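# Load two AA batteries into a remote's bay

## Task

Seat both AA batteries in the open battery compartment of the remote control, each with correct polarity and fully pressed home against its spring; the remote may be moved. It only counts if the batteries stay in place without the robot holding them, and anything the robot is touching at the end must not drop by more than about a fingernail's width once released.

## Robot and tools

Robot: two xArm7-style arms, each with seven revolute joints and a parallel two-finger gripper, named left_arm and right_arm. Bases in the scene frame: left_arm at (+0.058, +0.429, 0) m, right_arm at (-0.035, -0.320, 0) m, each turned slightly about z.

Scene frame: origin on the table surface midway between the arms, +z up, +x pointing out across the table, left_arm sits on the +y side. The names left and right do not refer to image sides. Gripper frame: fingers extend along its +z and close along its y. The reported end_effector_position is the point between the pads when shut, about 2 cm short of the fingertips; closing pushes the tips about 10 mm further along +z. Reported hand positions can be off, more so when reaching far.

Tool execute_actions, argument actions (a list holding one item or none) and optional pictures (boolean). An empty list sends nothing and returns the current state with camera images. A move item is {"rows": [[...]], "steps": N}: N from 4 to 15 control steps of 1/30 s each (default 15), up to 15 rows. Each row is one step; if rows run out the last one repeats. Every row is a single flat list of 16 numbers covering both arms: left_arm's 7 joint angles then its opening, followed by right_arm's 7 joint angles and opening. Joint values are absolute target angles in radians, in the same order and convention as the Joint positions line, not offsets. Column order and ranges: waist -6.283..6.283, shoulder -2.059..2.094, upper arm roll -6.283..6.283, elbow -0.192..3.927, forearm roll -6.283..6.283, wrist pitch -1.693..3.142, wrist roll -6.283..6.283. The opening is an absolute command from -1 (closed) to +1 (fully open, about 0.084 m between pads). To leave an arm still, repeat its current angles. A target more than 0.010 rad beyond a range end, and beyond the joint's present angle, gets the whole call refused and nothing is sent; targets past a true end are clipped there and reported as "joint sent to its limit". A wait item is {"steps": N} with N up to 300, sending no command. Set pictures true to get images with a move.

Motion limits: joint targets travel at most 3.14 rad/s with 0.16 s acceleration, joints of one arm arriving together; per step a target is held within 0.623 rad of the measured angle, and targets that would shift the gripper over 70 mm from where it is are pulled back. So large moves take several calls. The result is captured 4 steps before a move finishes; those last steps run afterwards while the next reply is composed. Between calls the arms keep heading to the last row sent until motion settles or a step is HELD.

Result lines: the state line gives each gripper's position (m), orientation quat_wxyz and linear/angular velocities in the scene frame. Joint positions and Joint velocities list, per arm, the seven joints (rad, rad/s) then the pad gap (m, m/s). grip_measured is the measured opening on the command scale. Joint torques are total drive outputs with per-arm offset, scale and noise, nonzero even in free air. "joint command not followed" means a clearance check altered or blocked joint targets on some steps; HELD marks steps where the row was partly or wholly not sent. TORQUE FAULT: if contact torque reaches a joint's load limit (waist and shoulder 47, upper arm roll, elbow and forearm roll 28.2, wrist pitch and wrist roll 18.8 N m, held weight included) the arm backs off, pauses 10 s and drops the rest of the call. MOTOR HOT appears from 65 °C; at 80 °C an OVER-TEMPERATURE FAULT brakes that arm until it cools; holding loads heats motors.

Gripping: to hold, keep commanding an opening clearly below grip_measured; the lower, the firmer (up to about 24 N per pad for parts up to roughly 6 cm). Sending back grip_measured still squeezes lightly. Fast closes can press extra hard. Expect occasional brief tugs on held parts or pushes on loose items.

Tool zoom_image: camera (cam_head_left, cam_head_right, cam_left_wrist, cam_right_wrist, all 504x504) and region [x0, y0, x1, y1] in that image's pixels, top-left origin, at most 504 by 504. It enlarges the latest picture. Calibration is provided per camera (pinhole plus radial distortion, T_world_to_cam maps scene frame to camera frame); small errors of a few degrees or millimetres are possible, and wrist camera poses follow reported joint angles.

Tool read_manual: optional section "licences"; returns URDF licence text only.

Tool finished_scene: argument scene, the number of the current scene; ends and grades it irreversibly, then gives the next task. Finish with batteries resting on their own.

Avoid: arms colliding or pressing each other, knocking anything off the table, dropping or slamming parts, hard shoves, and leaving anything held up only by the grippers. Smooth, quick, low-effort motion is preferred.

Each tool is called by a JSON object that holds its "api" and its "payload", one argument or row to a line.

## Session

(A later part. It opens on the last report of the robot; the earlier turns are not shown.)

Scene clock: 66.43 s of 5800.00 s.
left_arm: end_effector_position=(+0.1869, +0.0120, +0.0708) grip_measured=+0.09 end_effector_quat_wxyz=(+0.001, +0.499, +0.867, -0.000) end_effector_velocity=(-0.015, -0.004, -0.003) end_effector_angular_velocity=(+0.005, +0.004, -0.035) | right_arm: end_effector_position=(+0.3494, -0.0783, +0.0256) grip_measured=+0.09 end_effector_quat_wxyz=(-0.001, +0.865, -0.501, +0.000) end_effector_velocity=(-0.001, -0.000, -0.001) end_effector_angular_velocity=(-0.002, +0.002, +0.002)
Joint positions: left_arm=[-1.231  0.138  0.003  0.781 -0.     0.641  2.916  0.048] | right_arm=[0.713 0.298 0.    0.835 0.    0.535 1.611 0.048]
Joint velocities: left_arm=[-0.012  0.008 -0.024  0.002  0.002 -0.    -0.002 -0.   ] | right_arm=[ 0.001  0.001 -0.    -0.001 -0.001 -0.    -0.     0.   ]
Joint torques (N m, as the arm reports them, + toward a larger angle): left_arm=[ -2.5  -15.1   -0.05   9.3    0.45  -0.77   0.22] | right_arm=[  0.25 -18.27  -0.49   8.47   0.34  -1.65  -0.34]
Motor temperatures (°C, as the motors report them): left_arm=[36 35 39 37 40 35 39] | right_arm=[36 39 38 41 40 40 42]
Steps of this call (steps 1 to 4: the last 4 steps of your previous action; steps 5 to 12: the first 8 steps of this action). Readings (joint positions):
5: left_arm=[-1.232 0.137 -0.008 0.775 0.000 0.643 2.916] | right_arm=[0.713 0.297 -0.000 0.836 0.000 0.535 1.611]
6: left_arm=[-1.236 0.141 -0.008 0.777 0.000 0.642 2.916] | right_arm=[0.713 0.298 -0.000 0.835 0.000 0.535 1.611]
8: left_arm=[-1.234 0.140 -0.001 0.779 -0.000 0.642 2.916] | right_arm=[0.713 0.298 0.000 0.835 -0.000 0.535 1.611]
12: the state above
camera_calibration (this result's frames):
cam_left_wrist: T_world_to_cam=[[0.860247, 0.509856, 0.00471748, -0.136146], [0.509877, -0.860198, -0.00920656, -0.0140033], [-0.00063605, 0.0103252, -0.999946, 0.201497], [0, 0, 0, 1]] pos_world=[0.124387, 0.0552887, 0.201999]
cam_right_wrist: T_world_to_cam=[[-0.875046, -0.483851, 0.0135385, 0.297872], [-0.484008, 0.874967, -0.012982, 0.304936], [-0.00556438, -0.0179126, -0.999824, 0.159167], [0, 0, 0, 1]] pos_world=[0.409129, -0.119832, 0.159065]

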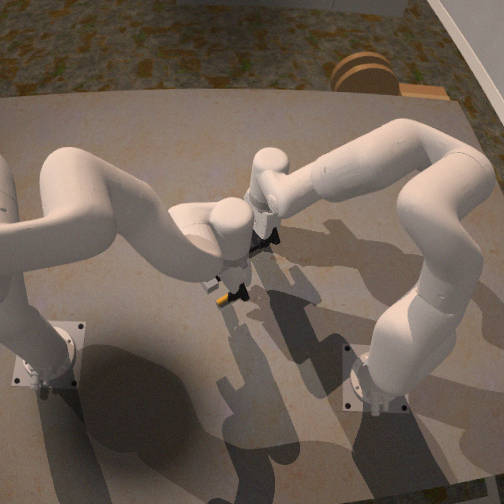

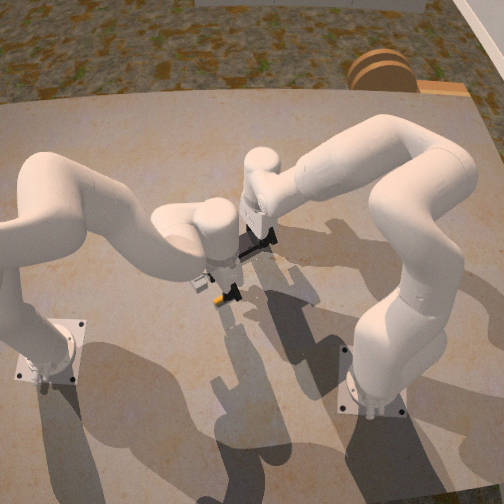

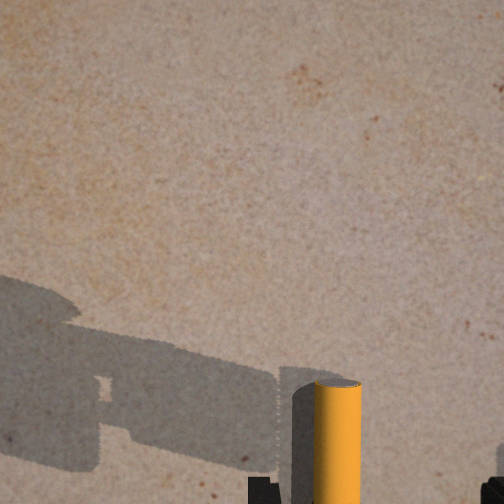

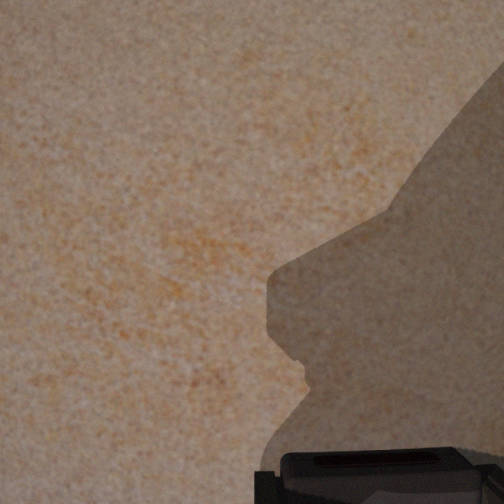

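{"api": "execute_actions", "payload": {
  "actions": [
    {"rows":[[-1.2385,0.18,0,0.79,0,0.61,2.909,0.1,0.7134,0.2989,0,0.8342,0,0.5353,1.611,-0.3],[-1.2385,0.206,0,0.7957,0,0.5897,2.909,0.1,0.7134,0.2989,0,0.8342,0,0.5353,1.611,-0.3],[-1.2385,0.206,0,0.7957,0,0.5897,2.909,0,0.7134,0.2989,0,0.8342,0,0.5353,1.611,-0.3],[-1.2385,0.225,0,0.794,0,0.569,2.909,-0.1,0.7134,0.2989,0,0.8342,0,0.5353,1.611,-0.3],[-1.2385,0.245,0,0.7922,0,0.5472,2.909,-0.2,0.7134,0.2989,0,0.8342,0,0.5353,1.611,-0.3],[-1.2385,0.26,0,0.791,0,0.531,2.909,-0.2,0.7134,0.2989,0,0.8342,0,0.5353,1.611,-0.3],[-1.2385,0.2732,0,0.7899,0,0.5167,2.909,-0.2,0.7134,0.2989,0,0.8342,0,0.5353,1.611,-0.3]],"steps":14}
  ]
}}

{"api": "execute_actions", "payload": {
  "actions": [
    {"rows":[[-1.2385,0.2732,0,0.7899,0,0.5167,2.909,-0.3,0.7134,0.2989,0,0.8342,0,0.5353,1.611,-0.3],[-1.2385,0.2732,0,0.7899,0,0.5167,2.909,-0.4,0.7134,0.2989,0,0.8342,0,0.5353,1.611,-0.3],[-1.2385,0.2732,0,0.7899,0,0.5167,2.909,-0.5,0.7134,0.2989,0,0.8342,0,0.5353,1.611,-0.3],[-1.2385,0.2732,0,0.7899,0,0.5167,2.909,-0.58,0.7134,0.2989,0,0.8342,0,0.5353,1.611,-0.3],[-1.2385,0.2732,0,0.7899,0,0.5167,2.909,-0.65,0.7134,0.2989,0,0.8342,0,0.5353,1.611,-0.3],[-1.2385,0.2732,0,0.7899,0,0.5167,2.909,-0.72,0.7134,0.2989,0,0.8342,0,0.5353,1.611,-0.3],[-1.2385,0.2732,0,0.7899,0,0.5167,2.909,-0.8,0.7134,0.2989,0,0.8342,0,0.5353,1.611,-0.3],[-1.2385,0.2732,0,0.7899,0,0.5167,2.909,-0.9,0.7134,0.2989,0,0.8342,0,0.5353,1.611,-0.3]],"steps":14}
  ],
  "pictures": true
}}

Scene clock: 67.63 s of 5800.00 s.
left_arm: end_effector_position=(+0.1837, +0.0078, +0.0221) grip_measured=-0.21 end_effector_quat_wxyz=(-0.003, +0.500, +0.866, +0.003) end_effector_velocity=(+0.003, +0.001, -0.026) end_effector_angular_velocity=(-0.011, -0.002, +0.010) | right_arm: end_effector_position=(+0.3491, -0.0785, +0.0253) grip_measured=+0.09 end_effector_quat_wxyz=(-0.000, +0.865, -0.501, +0.000) end_effector_velocity=(-0.000, +0.000, -0.000) end_effector_angular_velocity=(+0.000, +0.000, +0.001)
Joint positions: left_arm=[-1.238  0.275  0.     0.787 -0.     0.521  2.909  0.035] | right_arm=[0.713 0.299 0.    0.835 0.    0.535 1.611 0.048]
Joint velocities: left_arm=[ 0.004  0.064  0.002 -0.013 -0.004 -0.089 -0.001  0.004] | right_arm=[ 0.001  0.     0.    -0.001  0.001 -0.001 -0.001  0.   ]
Joint torques (N m, as the arm reports them, + toward a larger angle): left_arm=[ -2.46 -21.38   0.    10.97   0.84  -0.75   0.18] | right_arm=[  0.26 -14.54  -0.48   6.85   0.44  -1.48  -0.29]
Motor temperatures (°C, as the motors report them): left_arm=[36 35 39 37 40 35 39] | right_arm=[36 39 38 41 40 40 42]
Steps of this call (steps 1 to 4: the last 4 steps of your previous action; steps 5 to 15: the robot went on to your last target; steps 16 to 26: nothing new was sent; steps 27 to 36: the first 10 steps of this action). Readings (joint positions):
27: left_arm=[-1.234 0.141 0.000 0.782 -0.000 0.640 2.915] | right_arm=[0.713 0.298 0.000 0.835 0.000 0.535 1.611]
28: left_arm=[-1.235 0.148 0.000 0.784 -0.000 0.633 2.914] | right_arm=[0.713 0.298 0.000 0.835 0.000 0.535 1.611]
30: left_arm=[-1.238 0.187 0.000 0.795 0.000 0.601 2.910] | right_arm=[0.713 0.298 0.000 0.835 0.000 0.535 1.611]
34: left_arm=[-1.239 0.258 -0.000 0.790 0.000 0.536 2.909] | right_arm=[0.713 0.298 0.000 0.835 0.000 0.535 1.611]
36: the state above

Scene clock: 68.10 s of 5800.00 s.
left_arm: end_effector_position=(+0.1845, +0.0048, +0.0242) grip_measured=-0.69 end_effector_quat_wxyz=(+0.000, +0.500, +0.866, -0.000) end_effector_velocity=(+0.000, +0.001, -0.001) end_effector_angular_velocity=(+0.002, -0.000, -0.003) | right_arm: end_effector_position=(+0.3491, -0.0785, +0.0252) grip_measured=+0.09 end_effector_quat_wxyz=(-0.000, +0.865, -0.501, +0.000) end_effector_velocity=(-0.000, -0.000, -0.000) end_effector_angular_velocity=(+0.000, +0.001, -0.000)
Joint positions: left_arm=[-1.238  0.273  0.     0.79   0.     0.517  2.909  0.014] | right_arm=[0.713 0.299 0.    0.834 0.    0.535 1.611 0.048]
Joint velocities: left_arm=[ 0.     0.001 -0.    -0.001  0.001  0.     0.002  0.   ] | right_arm=[-0.     0.     0.    -0.     0.001  0.001 -0.001  0.   ]
Joint torques (N m, as the arm reports them, + toward a larger angle): left_arm=[ -1.72 -16.45   0.17   8.44   0.65  -0.87   0.08] | right_arm=[  0.39 -13.67  -0.58   6.47   0.42  -1.4   -0.35]
Motor temperatures (°C, as the motors report them): left_arm=[36 35 39 37 40 35 39] | right_arm=[36 39 38 41 40 40 42]
Steps of this call (steps 1 to 4: the last 4 steps of your previous action; steps 5 to 14: the first 10 steps of this action). Readings (joint positions):
5: left_arm=[-1.238 0.272 -0.000 0.791 0.000 0.517 2.909] | right_arm=[0.713 0.299 0.000 0.834 0.000 0.535 1.611]
6: left_arm=[-1.238 0.272 -0.000 0.790 0.000 0.517 2.909] | right_arm=[0.713 0.299 0.000 0.834 0.000 0.535 1.611]
8: left_arm=[-1.238 0.273 0.000 0.790 0.000 0.517 2.909] | right_arm=[0.713 0.299 0.000 0.834 0.000 0.535 1.611]
12: left_arm=[-1.238 0.273 0.000 0.790 0.000 0.517 2.909] | right_arm=[0.713 0.299 0.000 0.834 0.000 0.535 1.611]
14: the state above
camera_calibration (this result's frames):
cam_left_wrist: T_world_to_cam=[[0.86191, 0.507039, 0.00463798, -0.130467], [0.507059, -0.861848, -0.010438, -0.0188688], [-0.00129527, 0.0113484, -0.999935, 0.155006], [0, 0, 0, 1]] pos_world=[0.12222, 0.048131, 0.155404]
cam_right_wrist: T_world_to_cam=[[-0.87503, -0.483851, 0.0145177, 0.297503], [-0.484027, 0.874956, -0.0130427, 0.304957], [-0.00639165, -0.0184397, -0.99981, 0.159014], [0, 0, 0, 1]] pos_world=[0.408947, -0.119944, 0.158642]

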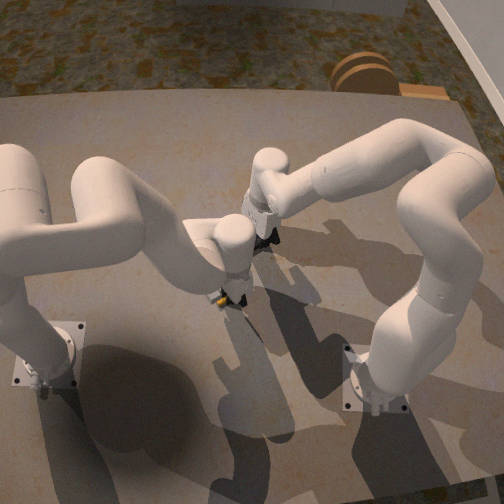

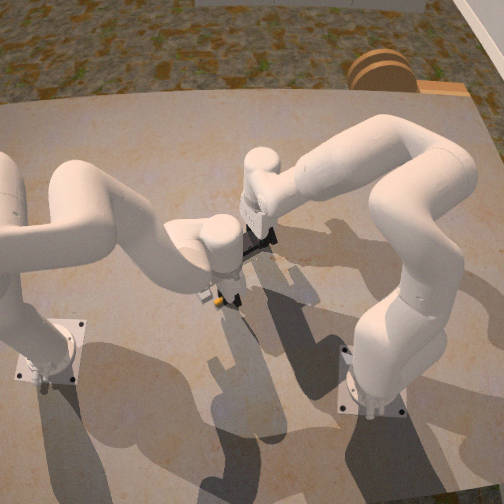

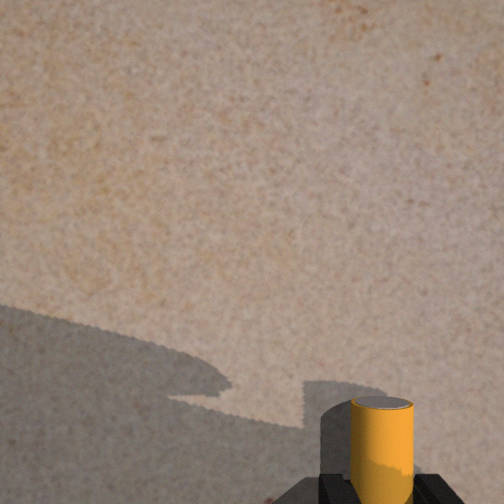

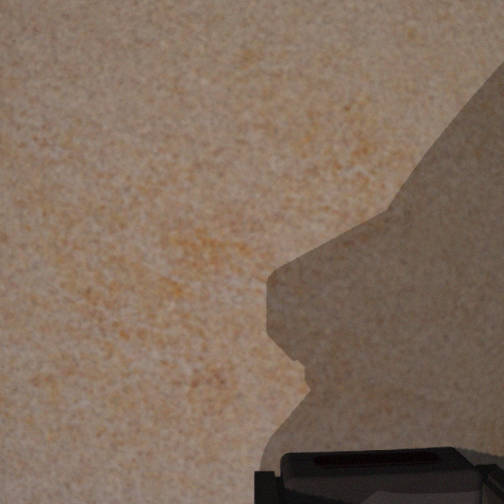

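{"api": "execute_actions", "payload": {
  "actions": [
    {"rows":[[-1.2385,0.24,0,0.793,0,0.553,2.909,-0.9,0.7134,0.2989,0,0.8342,0,0.5353,1.611,-0.3],[-1.2385,0.2,0,0.796,0,0.596,2.909,-0.9,0.7134,0.2989,0,0.8342,0,0.5353,1.611,-0.3],[-1.2385,0.155,0,0.80,0,0.645,2.909,-0.9,0.7134,0.2989,0,0.8342,0,0.5353,1.611,-0.3],[-1.2385,0.155,0,0.80,0,0.645,2.909,-0.9,0.7134,0.2989,0,0.8342,0,0.5353,1.611,-0.3],[-1.2385,0.155,0,0.80,0,0.645,2.909,-0.9,0.7134,0.2989,0,0.8342,0,0.5353,1.611,-0.3],[-1.2385,0.155,0,0.80,0,0.645,2.909,-0.9,0.7134,0.2989,0,0.8342,0,0.5353,1.611,-0.3],[-1.18,0.18,0,0.83,0,0.65,2.97,-0.9,0.7134,0.2989,0,0.8342,0,0.5353,1.611,-0.3],[-1.12,0.205,0,0.86,0,0.655,3.03,-0.9,0.7134,0.2989,0,0.8342,0,0.5353,1.611,-0.3],[-1.06,0.23,0,0.89,0,0.66,3.09,-0.9,0.7134,0.2989,0,0.8342,0,0.5353,1.611,-0.3],[-1.02,0.255,0,0.915,0,0.66,3.13,-0.9,0.7134,0.2989,0,0.8342,0,0.5353,1.611,-0.3],[-0.9915,0.2719,0,0.9298,0,0.6579,3.161,-0.9,0.7134,0.2989,0,0.8342,0,0.5353,1.611,-0.3]],"steps":15}
  ]
}}

{"api": "execute_actions", "payload": {
  "actions": [
    {"steps":14}
  ],
  "pictures": true
}}

Scene clock: 69.33 s of 5800.00 s.
left_arm: end_effector_position=(+0.2298, +0.0059, +0.0670) grip_measured=-0.69 end_effector_quat_wxyz=(-0.001, +0.508, +0.862, -0.001) end_effector_velocity=(+0.674, +0.102, -0.066) end_effector_angular_velocity=(+0.054, -0.009, +0.288) | right_arm: end_effector_position=(+0.3490, -0.0786, +0.0251) grip_measured=+0.09 end_effector_quat_wxyz=(-0.000, +0.865, -0.501, +0.000) end_effector_velocity=(+0.000, +0.000, +0.000) end_effector_angular_velocity=(+0.000, -0.001, +0.000)
Joint positions: left_arm=[-1.133  0.203 -0.009  0.857  0.     0.654  3.023  0.014] | right_arm=[ 0.713  0.299  0.     0.834 -0.     0.535  1.611  0.048]
Joint velocities: left_arm=[ 1.265  0.608  0.176  0.625 -0.002  0.066  1.153  0.   ] | right_arm=[ 0.     0.     0.     0.001 -0.    -0.     0.     0.   ]
Joint torques (N m, as the arm reports them, + toward a larger angle): left_arm=[  0.82 -18.55   3.57   9.75   0.7   -0.97  -0.07] | right_arm=[  0.44 -12.78  -0.45   5.75   0.52  -1.17  -0.25]
Motor temperatures (°C, as the motors report them): left_arm=[36 35 39 37 40 35 39] | right_arm=[36 39 38 41 40 40 42]
Steps of this call (steps 1 to 4: the last 4 steps of your previous action; steps 5 to 15: the robot went on to your last target; steps 16 to 26: nothing new was sent; steps 27 to 37: the first 11 steps of this action). Readings (joint positions):
27: left_arm=[-1.238 0.273 0.000 0.790 0.000 0.517 2.909] | right_arm=[0.713 0.299 0.000 0.834 -0.000 0.535 1.611]
28: left_arm=[-1.238 0.267 0.000 0.790 -0.000 0.527 2.909] | right_arm=[0.713 0.299 0.000 0.834 -0.000 0.535 1.611]
30: left_arm=[-1.238 0.222 0.000 0.789 -0.000 0.582 2.909] | right_arm=[0.713 0.299 -0.000 0.834 -0.000 0.535 1.611]
34: left_arm=[-1.232 0.153 -0.003 0.811 0.000 0.641 2.919] | right_arm=[0.713 0.299 0.000 0.834 -0.000 0.535 1.611]
37: the state above

Scene clock: 69.80 s of 5800.00 s.
left_arm: end_effector_position=(+0.3001, +0.0190, +0.0601) grip_measured=-0.69 end_effector_quat_wxyz=(-0.000, +0.504, +0.864, -0.000) end_effector_velocity=(+0.022, +0.014, -0.001) end_effector_angular_velocity=(+0.007, -0.006, +0.049) | right_arm: end_effector_position=(+0.3490, -0.0786, +0.0251) grip_measured=+0.09 end_effector_quat_wxyz=(-0.000, +0.865, -0.501, +0.000) end_effector_velocity=(+0.000, +0.001, +0.000) end_effector_angular_velocity=(+0.001, -0.001, +0.000)
Joint positions: left_arm=[-0.993  0.271 -0.001  0.929  0.     0.658  3.161  0.014] | right_arm=[0.713 0.299 0.    0.834 0.    0.535 1.611 0.048]
Joint velocities: left_arm=[0.02  0.003 0.032 0.    0.001 0.    0.002 0.   ] | right_arm=[ 0.001 -0.     0.     0.001  0.    -0.     0.     0.   ]
Joint torques (N m, as the arm reports them, + toward a larger angle): left_arm=[ -2.78 -17.87  -0.34   9.81   0.49  -0.89   0.  ] | right_arm=[  0.29 -12.43  -0.5    5.76   0.4   -1.12  -0.33]
Motor temperatures (°C, as the motors report them): left_arm=[36 35 40 37 40 35 39] | right_arm=[36 39 38 41 40 40 42]
Kept back: nothing.
Steps of this call (steps 1 to 4: the last 4 steps of your previous action; steps 5 to 14: the robot went on to your last target). Readings (joint positions):
1: left_arm=[-1.092 0.223 -0.002 0.877 0.000 0.655 3.061] | right_arm=[0.713 0.299 -0.000 0.834 -0.000 0.535 1.611]
2: left_arm=[-1.053 0.242 0.003 0.897 -0.000 0.656 3.097] | right_arm=[0.713 0.299 -0.000 0.834 -0.000 0.535 1.611]
4: left_arm=[-0.998 0.269 0.011 0.923 -0.000 0.657 3.146] | right_arm=[0.713 0.299 0.000 0.834 -0.000 0.535 1.611]
8: left_arm=[-0.991 0.273 0.001 0.928 -0.000 0.658 3.160] | right_arm=[0.713 0.299 0.000 0.834 -0.000 0.535 1.611]
14: the state above
camera_calibration (this result's frames):
cam_left_wrist: T_world_to_cam=[[0.865836, 0.500309, 0.00433911, -0.238578], [0.500325, -0.86577, -0.0108683, -0.0627188], [-0.00168082, 0.0115811, -0.999932, 0.19103], [0, 0, 0, 1]] pos_world=[0.23827, 0.0628503, 0.19137]
cam_right_wrist: T_world_to_cam=[[-0.875026, -0.483846, 0.0148909, 0.297364], [-0.484029, 0.874954, -0.0130639, 0.304964], [-0.00670791, -0.0186389, -0.999804, 0.158959], [0, 0, 0, 1]] pos_world=[0.408879, -0.119989, 0.158484]

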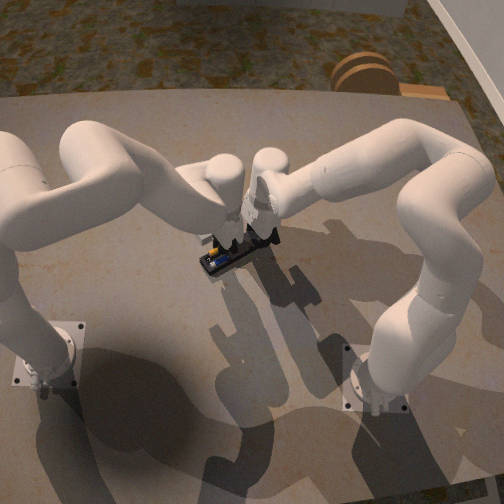

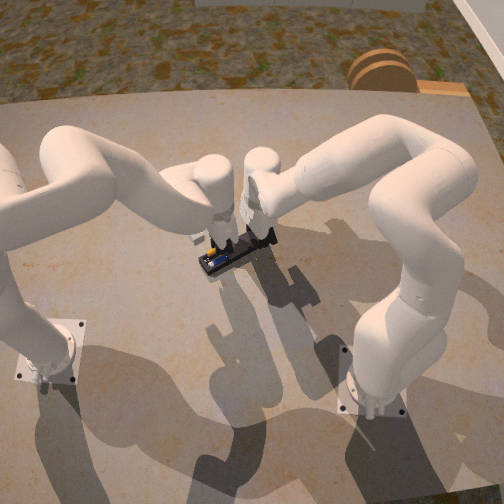

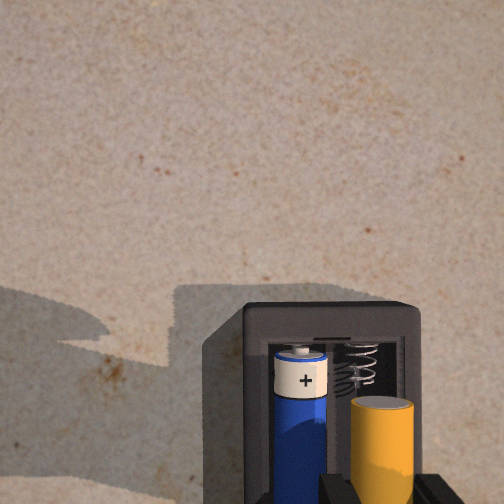

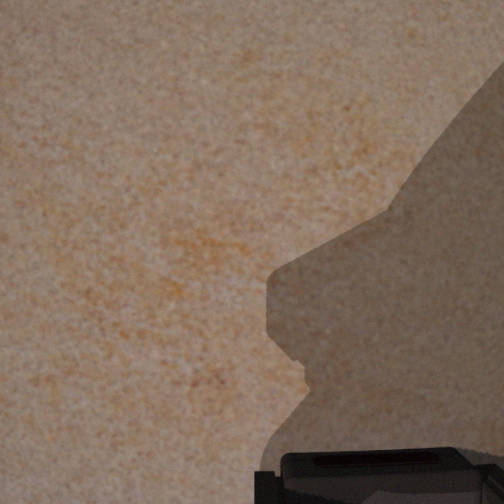

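{"api": "zoom_image", "payload": {
  "camera": "cam_left_wrist",
  "region": [230, 290, 440, 500]
}}

Region (230, 290, 440, 500) of cam_left_wrist's 504x504 image, scaled by 2.400, with more detail than that image has.

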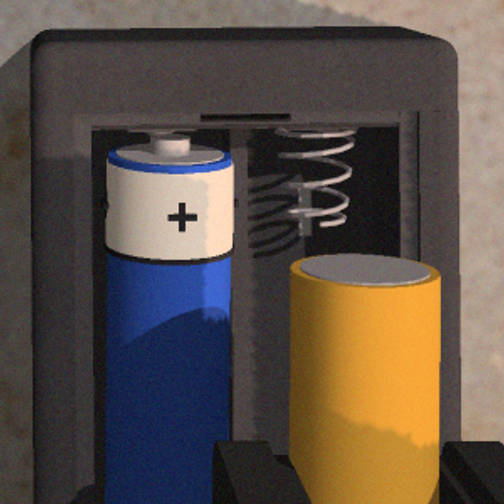

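{"api": "execute_actions", "payload": {
  "actions": [
    {"rows":[[-0.993,0.28,0,0.934,0,0.654,3.161,-0.9,0.7134,0.2989,0,0.8342,0,0.5353,1.611,-0.3],[-0.993,0.29,0,0.938,0,0.648,3.161,-0.9,0.7134,0.2989,0,0.8342,0,0.5353,1.611,-0.3],[-0.993,0.30,0,0.940,0,0.640,3.161,-0.9,0.7134,0.2989,0,0.8342,0,0.5353,1.611,-0.3],[-0.993,0.307,0,0.9405,0,0.6335,3.161,-0.9,0.7134,0.2989,0,0.8342,0,0.5353,1.611,-0.3],[-0.993,0.3139,0,0.9405,0,0.6266,3.161,-0.9,0.7134,0.2989,0,0.8342,0,0.5353,1.611,-0.3]],"steps":12}
  ]
}}

{"api": "execute_actions", "payload": {
  "actions": [
    {"steps":6}
  ],
  "pictures": true
}}

Scene clock: 75.03 s of 5800.00 s.
left_arm: end_effector_position=(+0.3023, +0.0168, +0.0452) grip_measured=-0.69 end_effector_quat_wxyz=(-0.001, +0.503, +0.864, +0.001) end_effector_velocity=(+0.014, -0.024, +0.023) end_effector_angular_velocity=(-0.075, -0.045, -0.001) | right_arm: end_effector_position=(+0.3489, -0.0786, +0.0250) grip_measured=+0.09 end_effector_quat_wxyz=(-0.000, +0.865, -0.501, -0.000) end_effector_velocity=(-0.000, +0.001, +0.000) end_effector_angular_velocity=(+0.000, -0.001, +0.001)
Joint positions: left_arm=[-0.993  0.314 -0.     0.939 -0.     0.628  3.161  0.014] | right_arm=[0.713 0.299 0.    0.834 0.    0.535 1.611 0.048]
Joint velocities: left_arm=[ 0.    -0.022 -0.001  0.029  0.001 -0.036 -0.001 -0.001] | right_arm=[ 0.001  0.     0.     0.001 -0.    -0.     0.001 -0.   ]
Joint torques (N m, as the arm reports them, + toward a larger angle): left_arm=[ -1.67 -16.68   0.31   9.52   0.58  -1.17   0.12] | right_arm=[  0.28 -13.76  -0.61   5.08   0.56   0.02  -0.29]
Motor temperatures (°C, as the motors report them): left_arm=[36 35 39 37 40 35 39] | right_arm=[36 39 38 40 40 40 42]
Steps of this call (steps 1 to 30: the robot went on to your last target; steps 31 to 100: nothing new was sent; then 1.63 s passed at rest; steps 101 to 108: the first 8 steps of this action). Readings (joint positions):
101: left_arm=[-0.992 0.272 0.000 0.930 -0.000 0.658 3.161] | right_arm=[0.713 0.299 0.000 0.834 0.000 0.535 1.611]
102: left_arm=[-0.992 0.275 0.000 0.932 -0.000 0.656 3.161] | right_arm=[0.713 0.299 0.000 0.834 0.000 0.535 1.611]
104: left_arm=[-0.993 0.290 -0.000 0.939 0.000 0.646 3.161] | right_arm=[0.713 0.299 0.000 0.834 0.000 0.535 1.611]
108: the state above

Scene clock: 75.23 s of 5800.00 s.
left_arm: end_effector_position=(+0.3029, +0.0160, +0.0459) grip_measured=-0.69 end_effector_quat_wxyz=(-0.000, +0.503, +0.864, +0.000) end_effector_velocity=(+0.001, -0.001, +0.001) end_effector_angular_velocity=(-0.003, -0.002, +0.000) | right_arm: end_effector_position=(+0.3489, -0.0786, +0.0250) grip_measured=+0.09 end_effector_quat_wxyz=(-0.000, +0.865, -0.501, -0.000) end_effector_velocity=(+0.000, -0.000, +0.000) end_effector_angular_velocity=(-0.000, -0.000, -0.000)
Joint positions: left_arm=[-0.993  0.314  0.     0.94   0.     0.627  3.161  0.014] | right_arm=[0.713 0.299 0.    0.834 0.    0.535 1.611 0.048]
Joint velocities: left_arm=[ 0.001 -0.001 -0.     0.002  0.001 -0.    -0.     0.   ] | right_arm=[-0.    -0.    -0.     0.    -0.001  0.001  0.    -0.   ]
Joint torques (N m, as the arm reports them, + toward a larger angle): left_arm=[ -1.76 -18.14   0.2    9.59   0.54  -0.77   0.09] | right_arm=[  0.33 -13.8   -0.58   5.15   0.51   0.08  -0.26]
Motor temperatures (°C, as the motors report them): left_arm=[36 35 39 37 40 35 39] | right_arm=[36 39 38 40 40 40 42]
Kept back: nothing.
Steps of this call (steps 1 to 4: the last 4 steps of your previous action; steps 5 to 6: the robot went on to your last target). Readings (joint positions):
1: left_arm=[-0.993 0.314 -0.000 0.940 -0.000 0.627 3.161] | right_arm=[0.713 0.299 0.000 0.834 0.000 0.535 1.611]
2: left_arm=[-0.993 0.314 0.000 0.941 -0.000 0.627 3.161] | right_arm=[0.713 0.299 0.000 0.834 0.000 0.535 1.611]
4: left_arm=[-0.993 0.314 0.000 0.940 0.000 0.627 3.161] | right_arm=[0.713 0.299 0.000 0.834 0.000 0.535 1.611]
6: the state above
camera_calibration (this result's frames):
cam_left_wrist: T_world_to_cam=[[0.865175, 0.501448, 0.00472838, -0.239205], [0.501468, -0.865104, -0.0111824, -0.0672077], [-0.00151688, 0.0120459, -0.999926, 0.176829], [0, 0, 0, 1]] pos_world=[0.240925, 0.0596775, 0.177196]
cam_right_wrist: T_world_to_cam=[[-0.875023, -0.483847, 0.0150658, 0.297299], [-0.484033, 0.874952, -0.0130723, 0.304966], [-0.00685688, -0.0187309, -0.999801, 0.158927], [0, 0, 0, 1]] pos_world=[0.408846, -0.120007, 0.158402]

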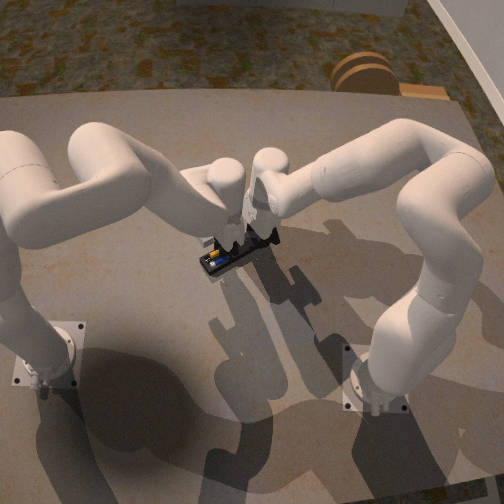

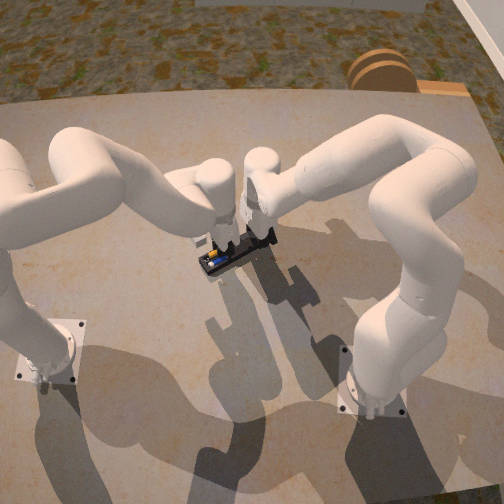

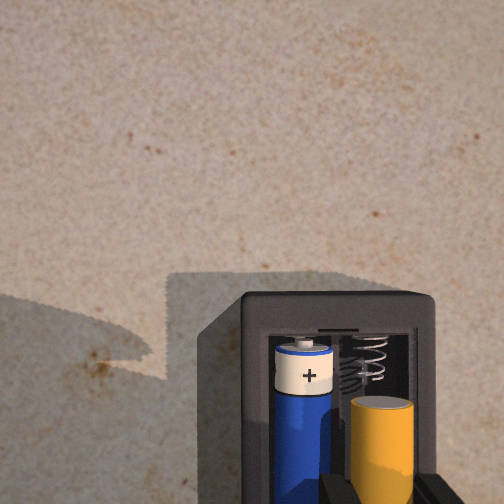

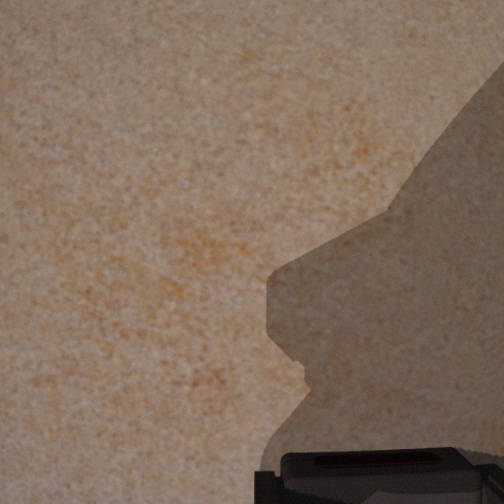

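{"api": "execute_actions", "payload": {
  "actions": [
    {"rows":[[-0.993,0.3139,0,0.9405,0,0.6266,3.161,-0.8,0.7134,0.2989,0,0.8342,0,0.5353,1.611,-0.3],[-0.993,0.3139,0,0.9405,0,0.6266,3.161,-0.74,0.7134,0.2989,0,0.8342,0,0.5353,1.611,-0.3],[-0.993,0.3139,0,0.9405,0,0.6266,3.161,-0.7,0.7134,0.2989,0,0.8342,0,0.5353,1.611,-0.3],[-0.993,0.3139,0,0.9405,0,0.6266,3.161,-0.67,0.7134,0.2989,0,0.8342,0,0.5353,1.611,-0.3],[-0.993,0.3139,0,0.9405,0,0.6266,3.161,-0.64,0.7134,0.2989,0,0.8342,0,0.5353,1.611,-0.3],[-0.993,0.3139,0,0.9405,0,0.6266,3.161,-0.61,0.7134,0.2989,0,0.8342,0,0.5353,1.611,-0.3],[-0.993,0.3139,0,0.9405,0,0.6266,3.161,-0.58,0.7134,0.2989,0,0.8342,0,0.5353,1.611,-0.3],[-0.993,0.3139,0,0.9405,0,0.6266,3.161,-0.55,0.7134,0.2989,0,0.8342,0,0.5353,1.611,-0.3]],"steps":15}
  ],
  "pictures": true
}}

Scene clock: 76.07 s of 5800.00 s.
left_arm: end_effector_position=(+0.3029, +0.0158, +0.0460) grip_measured=-0.57 end_effector_quat_wxyz=(+0.000, +0.503, +0.864, -0.000) end_effector_velocity=(-0.000, -0.001, +0.000) end_effector_angular_velocity=(-0.000, -0.001, -0.001) | right_arm: end_effector_position=(+0.3489, -0.0786, +0.0250) grip_measured=+0.09 end_effector_quat_wxyz=(+0.000, +0.865, -0.501, -0.000) end_effector_velocity=(+0.000, -0.000, -0.000) end_effector_angular_velocity=(-0.000, +0.001, -0.002)
Joint positions: left_arm=[-0.993  0.314 -0.     0.941  0.     0.627  3.161  0.019] | right_arm=[0.713 0.299 0.    0.834 0.    0.535 1.611 0.048]
Joint velocities: left_arm=[-0.002  0.001 -0.     0.002  0.001  0.    -0.001  0.   ] | right_arm=[-0.001  0.001 -0.     0.     0.     0.     0.001  0.   ]
Joint torques (N m, as the arm reports them, + toward a larger angle): left_arm=[ -1.82 -18.39  -0.02   9.5    0.54  -0.84   0.25] | right_arm=[  0.2  -13.98  -0.66   5.18   0.49   0.18  -0.19]
Motor temperatures (°C, as the motors report them): left_arm=[36 35 39 37 40 35 39] | right_arm=[36 39 38 40 40 40 42]
Steps of this call (steps 1 to 14: the robot went on to your last target; steps 15 to 25: the first 11 steps of this action). Readings (joint positions):
15: left_arm=[-0.993 0.314 0.000 0.940 0.000 0.627 3.161] | right_arm=[0.713 0.299 0.000 0.834 -0.000 0.535 1.611]
16: left_arm=[-0.993 0.314 0.000 0.940 0.000 0.627 3.161] | right_arm=[0.713 0.299 0.000 0.834 -0.000 0.535 1.611]
18: left_arm=[-0.993 0.314 -0.000 0.940 -0.000 0.627 3.161] | right_arm=[0.713 0.299 0.000 0.834 -0.000 0.535 1.611]
22: left_arm=[-0.993 0.314 0.000 0.941 0.000 0.627 3.161] | right_arm=[0.713 0.299 0.000 0.834 0.000 0.535 1.611]
25: the state above
camera_calibration (this result's frames):
cam_left_wrist: T_world_to_cam=[[0.865218, 0.501374, 0.00471341, -0.239172], [0.501395, -0.865153, -0.0106833, -0.0674047], [-0.00127852, 0.0116067, -0.999932, 0.176911], [0, 0, 0, 1]] pos_world=[0.240958, 0.0595457, 0.177306]
cam_right_wrist: T_world_to_cam=[[-0.875032, -0.483831, 0.0150899, 0.297291], [-0.484017, 0.874961, -0.013071, 0.304962], [-0.00687896, -0.0187413, -0.999801, 0.15894], [0, 0, 0, 1]] pos_world=[0.408839, -0.120013, 0.158409]

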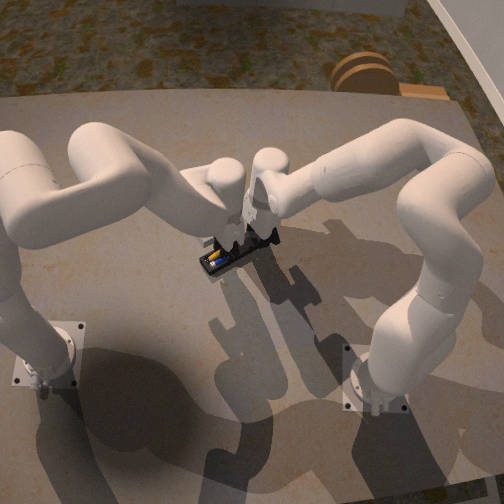

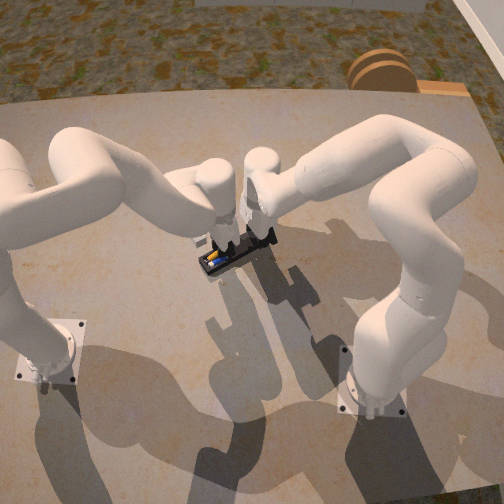

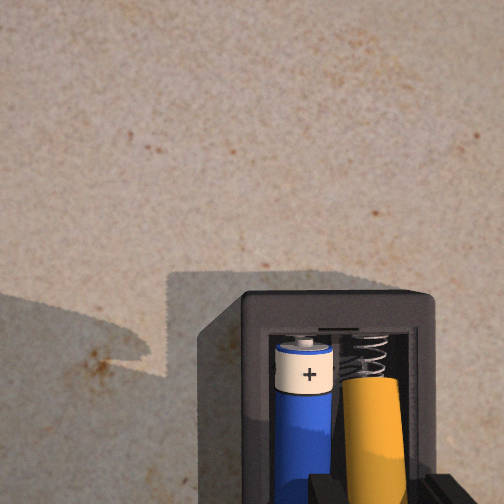

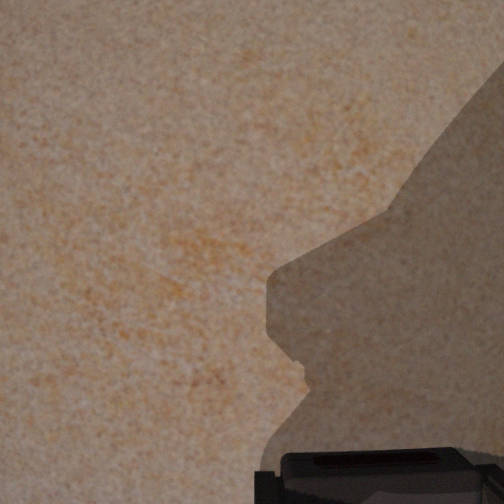

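{"api": "execute_actions", "payload": {
  "actions": [
    {"rows":[[-0.993,0.3139,0,0.9405,0,0.6266,3.161,-0.45,0.7134,0.2989,0,0.8342,0,0.5353,1.611,-0.3],[-0.993,0.3139,0,0.9405,0,0.6266,3.161,-0.35,0.7134,0.2989,0,0.8342,0,0.5353,1.611,-0.3],[-0.993,0.30,0,0.943,0,0.643,3.161,-0.3,0.7134,0.2989,0,0.8342,0,0.5353,1.611,-0.3],[-0.993,0.28,0,0.947,0,0.667,3.161,-0.3,0.7134,0.2989,0,0.8342,0,0.5353,1.611,-0.3],[-0.993,0.2507,0,0.9533,0,0.7026,3.161,-0.3,0.7134,0.2989,0,0.8342,0,0.5353,1.611,-0.3],[-0.993,0.2507,0,0.9533,0,0.7026,3.161,-0.3,0.7134,0.2989,0,0.8342,0,0.5353,1.611,-0.3],[-0.993,0.2507,0,0.9533,0,0.7026,3.161,-0.3,0.7134,0.2989,0,0.8342,0,0.5353,1.611,-0.3],[-0.993,0.15,0,0.85,0,0.70,3.161,-0.5,0.7134,0.2989,0,0.8342,0,0.5353,1.611,-0.3],[-0.993,0.0491,0,0.7364,0,0.6873,3.161,-0.7,0.7134,0.2989,0,0.8342,0,0.5353,1.611,-0.3],[-0.993,0.0491,0,0.7364,0,0.6873,3.161,-0.85,0.7134,0.2989,0,0.8342,0,0.5353,1.611,-0.3],[-0.993,0.0491,0,0.7364,0,0.6873,3.161,-1,0.7134,0.2989,0,0.8342,0,0.5353,1.611,-0.3]],"steps":15}
  ]
}}

{"api": "execute_actions", "payload": {
  "actions": [
    {"steps":10}
  ],
  "pictures": true
}}

Scene clock: 76.97 s of 5800.00 s.
left_arm: end_effector_position=(+0.2937, +0.0316, +0.0839) grip_measured=-0.92 end_effector_quat_wxyz=(+0.003, +0.503, +0.864, -0.002) end_effector_velocity=(-0.239, +0.409, +0.075) end_effector_angular_velocity=(+0.132, +0.077, +0.005) | right_arm: end_effector_position=(+0.3489, -0.0786, +0.0250) grip_measured=+0.09 end_effector_quat_wxyz=(+0.000, +0.865, -0.501, -0.000) end_effector_velocity=(-0.000, -0.000, -0.000) end_effector_angular_velocity=(-0.001, +0.000, -0.000)
Joint positions: left_arm=[-0.993  0.178  0.     0.881  0.     0.696  3.161  0.004] | right_arm=[0.713 0.299 0.    0.834 0.    0.535 1.611 0.048]
Joint velocities: left_arm=[ 0.002 -1.402  0.004 -1.61   0.001 -0.055  0.001 -0.218] | right_arm=[-0.    -0.001 -0.    -0.001 -0.001  0.     0.    -0.   ]
Joint torques (N m, as the arm reports them, + toward a larger angle): left_arm=[ -2.32 -25.19  -0.05   6.16   0.68  -0.46   0.16] | right_arm=[  0.28 -13.93  -0.62   5.19   0.49   0.09  -0.24]
Motor temperatures (°C, as the motors report them): left_arm=[36 35 39 37 40 35 39] | right_arm=[36 39 38 40 40 40 42]
Steps of this call (steps 1 to 4: the last 4 steps of your previous action; steps 5 to 15: the robot went on to your last target; step 16: nothing new was sent; steps 17 to 27: the first 11 steps of this action). Readings (joint positions):
17: left_arm=[-0.993 0.314 0.000 0.940 0.000 0.627 3.161] | right_arm=[0.713 0.299 0.000 0.834 0.000 0.535 1.611]
18: left_arm=[-0.993 0.314 0.000 0.940 0.000 0.627 3.161] | right_arm=[0.713 0.299 0.000 0.834 0.000 0.535 1.611]
20: left_arm=[-0.993 0.310 0.000 0.941 -0.000 0.634 3.161] | right_arm=[0.713 0.299 0.000 0.834 0.000 0.535 1.611]
24: left_arm=[-0.993 0.253 -0.000 0.953 0.000 0.695 3.161] | right_arm=[0.713 0.299 0.000 0.834 0.000 0.535 1.611]
27: the state above

Scene clock: 77.30 s of 5800.00 s.
left_arm: end_effector_position=(+0.2724, +0.0673, +0.0897) grip_measured=-1.00 end_effector_quat_wxyz=(-0.000, +0.503, +0.864, +0.000) end_effector_velocity=(+0.000, -0.001, -0.000) end_effector_angular_velocity=(-0.001, +0.000, -0.000) | right_arm: end_effector_position=(+0.3489, -0.0786, +0.0250) grip_measured=+0.09 end_effector_quat_wxyz=(+0.000, +0.865, -0.501, -0.000) end_effector_velocity=(-0.000, -0.000, -0.000) end_effector_angular_velocity=(-0.001, +0.000, +0.001)
Joint positions: left_arm=[-0.993  0.051  0.     0.737  0.     0.687  3.161  0.   ] | right_arm=[0.713 0.299 0.    0.834 0.    0.535 1.611 0.048]
Joint velocities: left_arm=[ 0.     0.002 -0.     0.002 -0.001 -0.     0.001  0.   ] | right_arm=[ 0.     0.001 -0.    -0.    -0.001 -0.    -0.    -0.   ]
Joint torques (N m, as the arm reports them, + toward a larger angle): left_arm=[ -2.04 -14.9    0.15   9.59   0.76  -0.72   0.14] | right_arm=[  0.2  -13.83  -0.52   5.2    0.43   0.13  -0.3 ]
Motor temperatures (°C, as the motors report them): left_arm=[36 35 39 37 40 35 39] | right_arm=[36 39 38 40 40 40 42]
Kept back: nothing.
Steps of this call (steps 1 to 4: the last 4 steps of your previous action; steps 5 to 10: the robot went on to your last target). Readings (joint positions):
1: left_arm=[-0.993 0.129 0.000 0.826 0.000 0.694 3.161] | right_arm=[0.713 0.299 0.000 0.834 0.000 0.535 1.611]
2: left_arm=[-0.993 0.087 0.000 0.779 -0.000 0.692 3.161] | right_arm=[0.713 0.299 0.000 0.834 0.000 0.535 1.611]
4: left_arm=[-0.993 0.050 -0.000 0.738 -0.000 0.689 3.161] | right_arm=[0.713 0.299 0.000 0.834 0.000 0.535 1.611]
8: left_arm=[-0.993 0.050 0.000 0.737 0.000 0.687 3.161] | right_arm=[0.713 0.299 0.000 0.834 0.000 0.535 1.611]
10: the state above
camera_calibration (this result's frames):
cam_left_wrist: T_world_to_cam=[[0.865136, 0.501516, 0.00471431, -0.238782], [0.501535, -0.865064, -0.0112296, -0.00712144], [-0.00155362, 0.0120795, -0.999926, 0.219984], [0, 0, 0, 1]] pos_world=[0.210492, 0.110935, 0.221013]
cam_right_wrist: T_world_to_cam=[[-0.875024, -0.483845, 0.0150824, 0.297291], [-0.484031, 0.874953, -0.0130742, 0.304968], [-0.00687054, -0.0187406, -0.999801, 0.158943], [0, 0, 0, 1]] pos_world=[0.408842, -0.120011, 0.158414]

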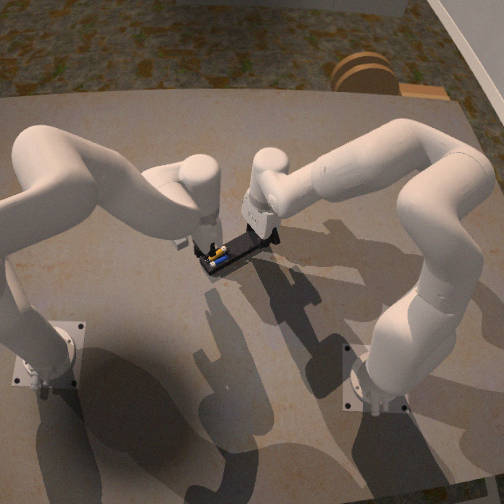

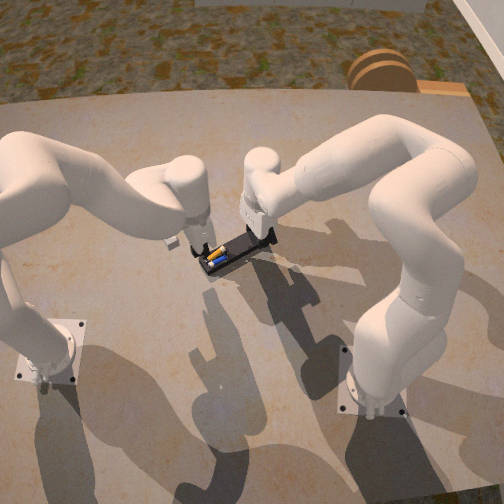

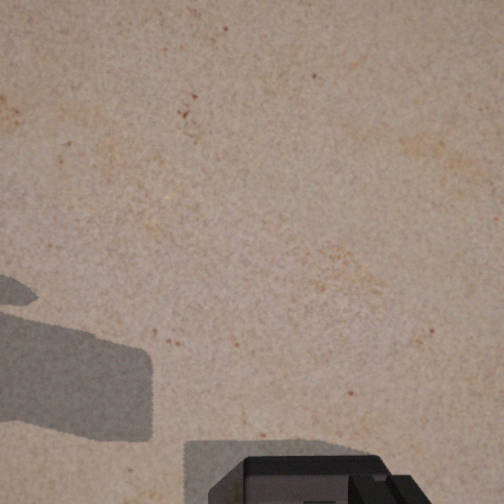

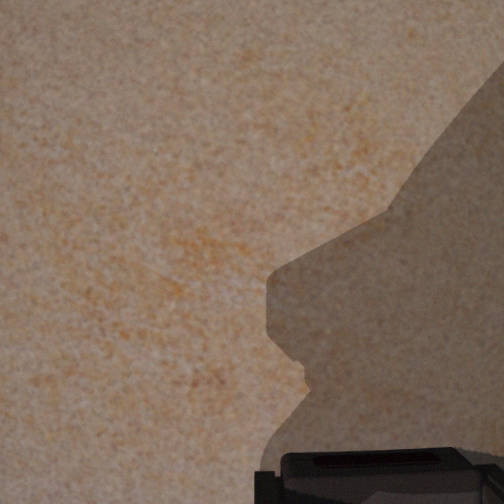

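{"api": "zoom_image", "payload": {
  "camera": "cam_head_right",
  "region": [185, 215, 285, 290]
}}

Region (185, 215, 285, 290) of cam_head_right's 504x504 image, scaled by 5.040, with more detail than that image has; it fills the top 378 rows of this view, and the rest is white.

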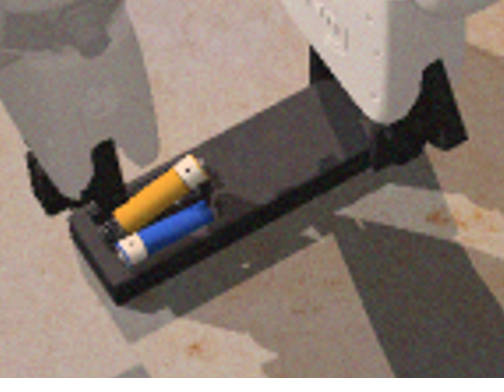

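{"api": "execute_actions", "payload": {
  "actions": [
    {"rows":[[-0.9925,0.08,0,0.73,0,0.58,3.161,-1,0.7134,0.2989,0,0.8342,0,0.5353,1.611,-0.3],[-0.9925,0.12,0,0.723,0,0.427,3.161,-1,0.7134,0.2989,0,0.8342,0,0.5353,1.611,-0.3],[-0.9925,0.16,0,0.716,0,0.29,3.161,-1,0.7134,0.2989,0,0.8342,0,0.5353,1.611,-0.3],[-0.9925,0.1922,0,0.7094,0,0.1672,3.161,-1,0.7134,0.2989,0,0.8342,0,0.5353,1.611,-0.3],[-0.9925,0.1922,0,0.7094,0,0.1672,3.161,-1,0.7134,0.2989,0,0.8342,0,0.5353,1.611,-0.3],[-0.9925,0.1922,0,0.7094,0,0.1672,3.161,-1,0.7134,0.2989,0,0.8342,0,0.5353,1.611,-0.3],[-0.9925,0.1922,0,0.7094,0,0.1672,3.161,-1,0.7134,0.2989,0,0.8342,0,0.5353,1.611,-0.3],[-0.9925,0.1922,0,0.7094,0,0.1672,3.161,-1,0.7134,0.2989,0,0.8342,0,0.5353,1.611,-0.3],[-0.9925,0.205,0,0.709,0,0.154,3.161,-1,0.7134,0.2989,0,0.8342,0,0.5353,1.611,-0.3],[-0.9925,0.218,0,0.7085,0,0.1405,3.161,-1,0.7134,0.2989,0,0.8342,0,0.5353,1.611,-0.3],[-0.9925,0.229,0,0.708,0,0.129,3.161,-1,0.7134,0.2989,0,0.8342,0,0.5353,1.611,-0.3],[-0.9925,0.2363,0,0.7076,0,0.1213,3.161,-1,0.7134,0.2989,0,0.8342,0,0.5353,1.611,-0.3]],"steps":15}
  ]
}}

{"api": "execute_actions", "payload": {
  "actions": [
    {"steps":8}
  ],
  "pictures": true
}}

Scene clock: 79.93 s of 5800.00 s.
left_arm: end_effector_position=(+0.3131, -0.0006, +0.0691) grip_measured=-1.00 end_effector_quat_wxyz=(+0.147, +0.496, +0.852, -0.082) end_effector_velocity=(+0.038, -0.065, -0.080) end_effector_angular_velocity=(-0.280, -0.166, -0.001) | right_arm: end_effector_position=(+0.3489, -0.0786, +0.0250) grip_measured=+0.09 end_effector_quat_wxyz=(-0.000, +0.865, -0.501, -0.000) end_effector_velocity=(+0.000, +0.000, +0.000) end_effector_angular_velocity=(+0.000, -0.001, +0.001)
Joint positions: left_arm=[-0.992  0.204  0.     0.709 -0.     0.168  3.161  0.   ] | right_arm=[ 0.713  0.299 -0.     0.834 -0.     0.535  1.611  0.048]
Joint velocities: left_arm=[ 0.001  0.381 -0.002  0.004  0.    -0.702 -0.     0.   ] | right_arm=[ 0.    -0.     0.     0.    -0.     0.    -0.001  0.   ]
Joint torques (N m, as the arm reports them, + toward a larger angle): left_arm=[ -1.97 -15.57   0.21   8.21   0.53  -0.61   0.08] | right_arm=[  0.27 -13.99  -0.61   5.21   0.51   0.14  -0.27]
Motor temperatures (°C, as the motors report them): left_arm=[36 35 39 37 40 35 39] | right_arm=[36 39 38 40 40 40 42]
Steps of this call (steps 1 to 30: the robot went on to your last target; steps 31 to 68: nothing new was sent; steps 69 to 79: the first 11 steps of this action). Readings (joint positions):
69: left_arm=[-0.993 0.049 -0.000 0.736 -0.000 0.687 3.161] | right_arm=[0.713 0.299 0.000 0.834 0.000 0.535 1.611]
70: left_arm=[-0.993 0.051 -0.000 0.736 -0.000 0.677 3.161] | right_arm=[0.713 0.299 0.000 0.834 -0.000 0.535 1.611]
72: left_arm=[-0.993 0.069 -0.000 0.733 -0.000 0.606 3.161] | right_arm=[0.713 0.299 0.000 0.834 -0.000 0.535 1.611]
76: left_arm=[-0.993 0.160 0.000 0.716 0.000 0.294 3.161] | right_arm=[0.713 0.299 0.000 0.834 -0.000 0.535 1.611]
79: the state above

Scene clock: 80.20 s of 5800.00 s.
left_arm: end_effector_position=(+0.3144, -0.0031, +0.0601) grip_measured=-1.00 end_effector_quat_wxyz=(+0.153, +0.495, +0.851, -0.085) end_effector_velocity=(+0.004, -0.008, +0.010) end_effector_angular_velocity=(-0.024, -0.014, -0.000) | right_arm: end_effector_position=(+0.3489, -0.0786, +0.0250) grip_measured=+0.09 end_effector_quat_wxyz=(-0.000, +0.865, -0.501, -0.000) end_effector_velocity=(-0.000, -0.000, -0.000) end_effector_angular_velocity=(-0.000, +0.000, -0.000)
Joint positions: left_arm=[-0.993  0.235 -0.     0.708  0.     0.122  3.161  0.   ] | right_arm=[0.713 0.299 0.    0.834 0.    0.535 1.611 0.048]
Joint velocities: left_arm=[-0.001 -0.01  -0.     0.011 -0.001 -0.007  0.001  0.   ] | right_arm=[-0.     0.    -0.    -0.    -0.    -0.     0.001 -0.   ]
Joint torques (N m, as the arm reports them, + toward a larger angle): left_arm=[ -1.66 -15.79   0.17   8.46   0.48  -1.2    0.07] | right_arm=[  0.28 -14.04  -0.67   5.22   0.5    0.21  -0.26]
Motor temperatures (°C, as the motors report them): left_arm=[36 35 39 37 40 35 39] | right_arm=[36 39 38 40 40 40 42]
Kept back: nothing.
Steps of this call (steps 1 to 4: the last 4 steps of your previous action; steps 5 to 8: the robot went on to your last target). Readings (joint positions):
1: left_arm=[-0.992 0.216 0.000 0.709 0.000 0.148 3.161] | right_arm=[0.713 0.299 0.000 0.834 -0.000 0.535 1.611]
2: left_arm=[-0.992 0.227 0.000 0.708 0.000 0.135 3.161] | right_arm=[0.713 0.299 -0.000 0.834 -0.000 0.535 1.611]
4: left_arm=[-0.992 0.237 0.000 0.706 -0.000 0.125 3.161] | right_arm=[0.713 0.299 -0.000 0.834 0.000 0.535 1.611]
8: the state above
camera_calibration (this result's frames):
cam_left_wrist: T_world_to_cam=[[0.863829, 0.503718, 0.00817294, -0.239464], [0.472473, -0.815663, 0.333861, -0.100895], [0.174838, -0.284538, -0.942587, 0.131461], [0, 0, 0, 1]] pos_world=[0.231541, 0.0757322, 0.159556]
cam_right_wrist: T_world_to_cam=[[-0.875023, -0.483846, 0.0150736, 0.297293], [-0.484032, 0.874953, -0.0130743, 0.304968], [-0.00686279, -0.0187364, -0.999801, 0.158944], [0, 0, 0, 1]] pos_world=[0.408844, -0.12001, 0.158418]

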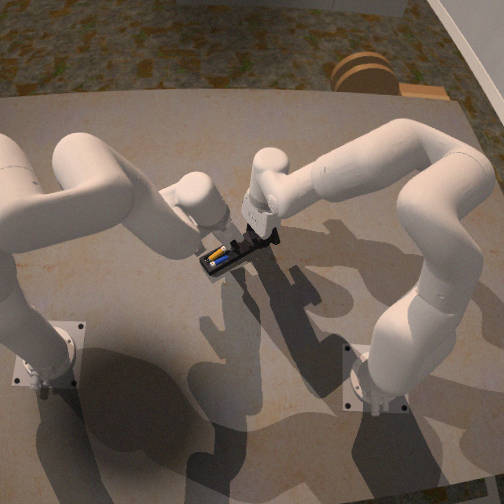

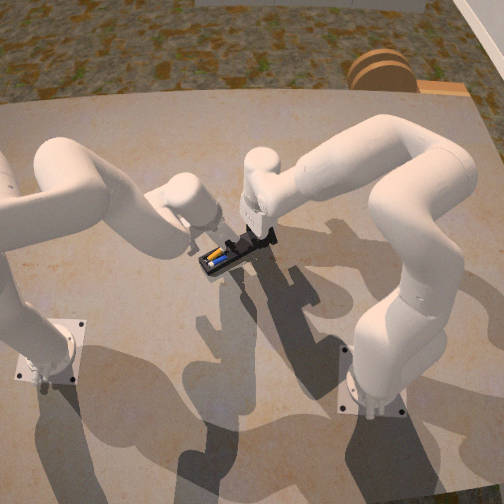

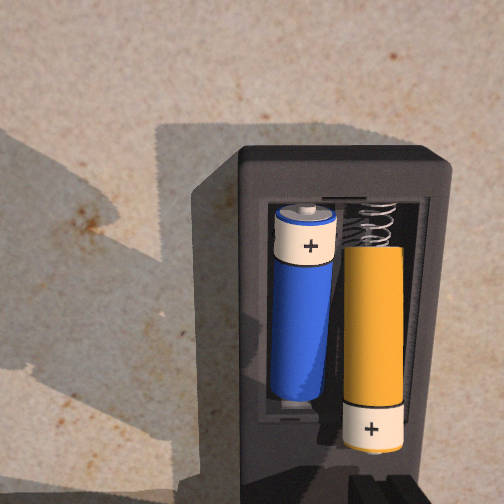

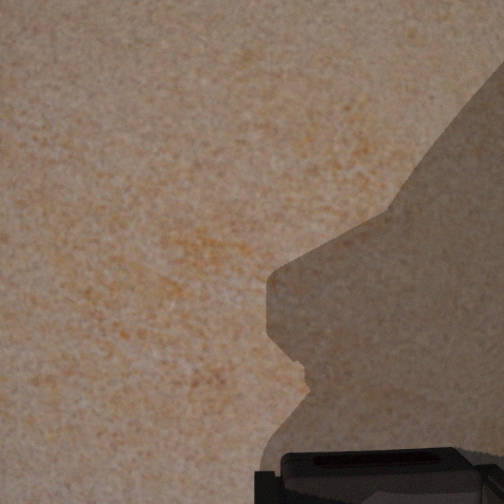

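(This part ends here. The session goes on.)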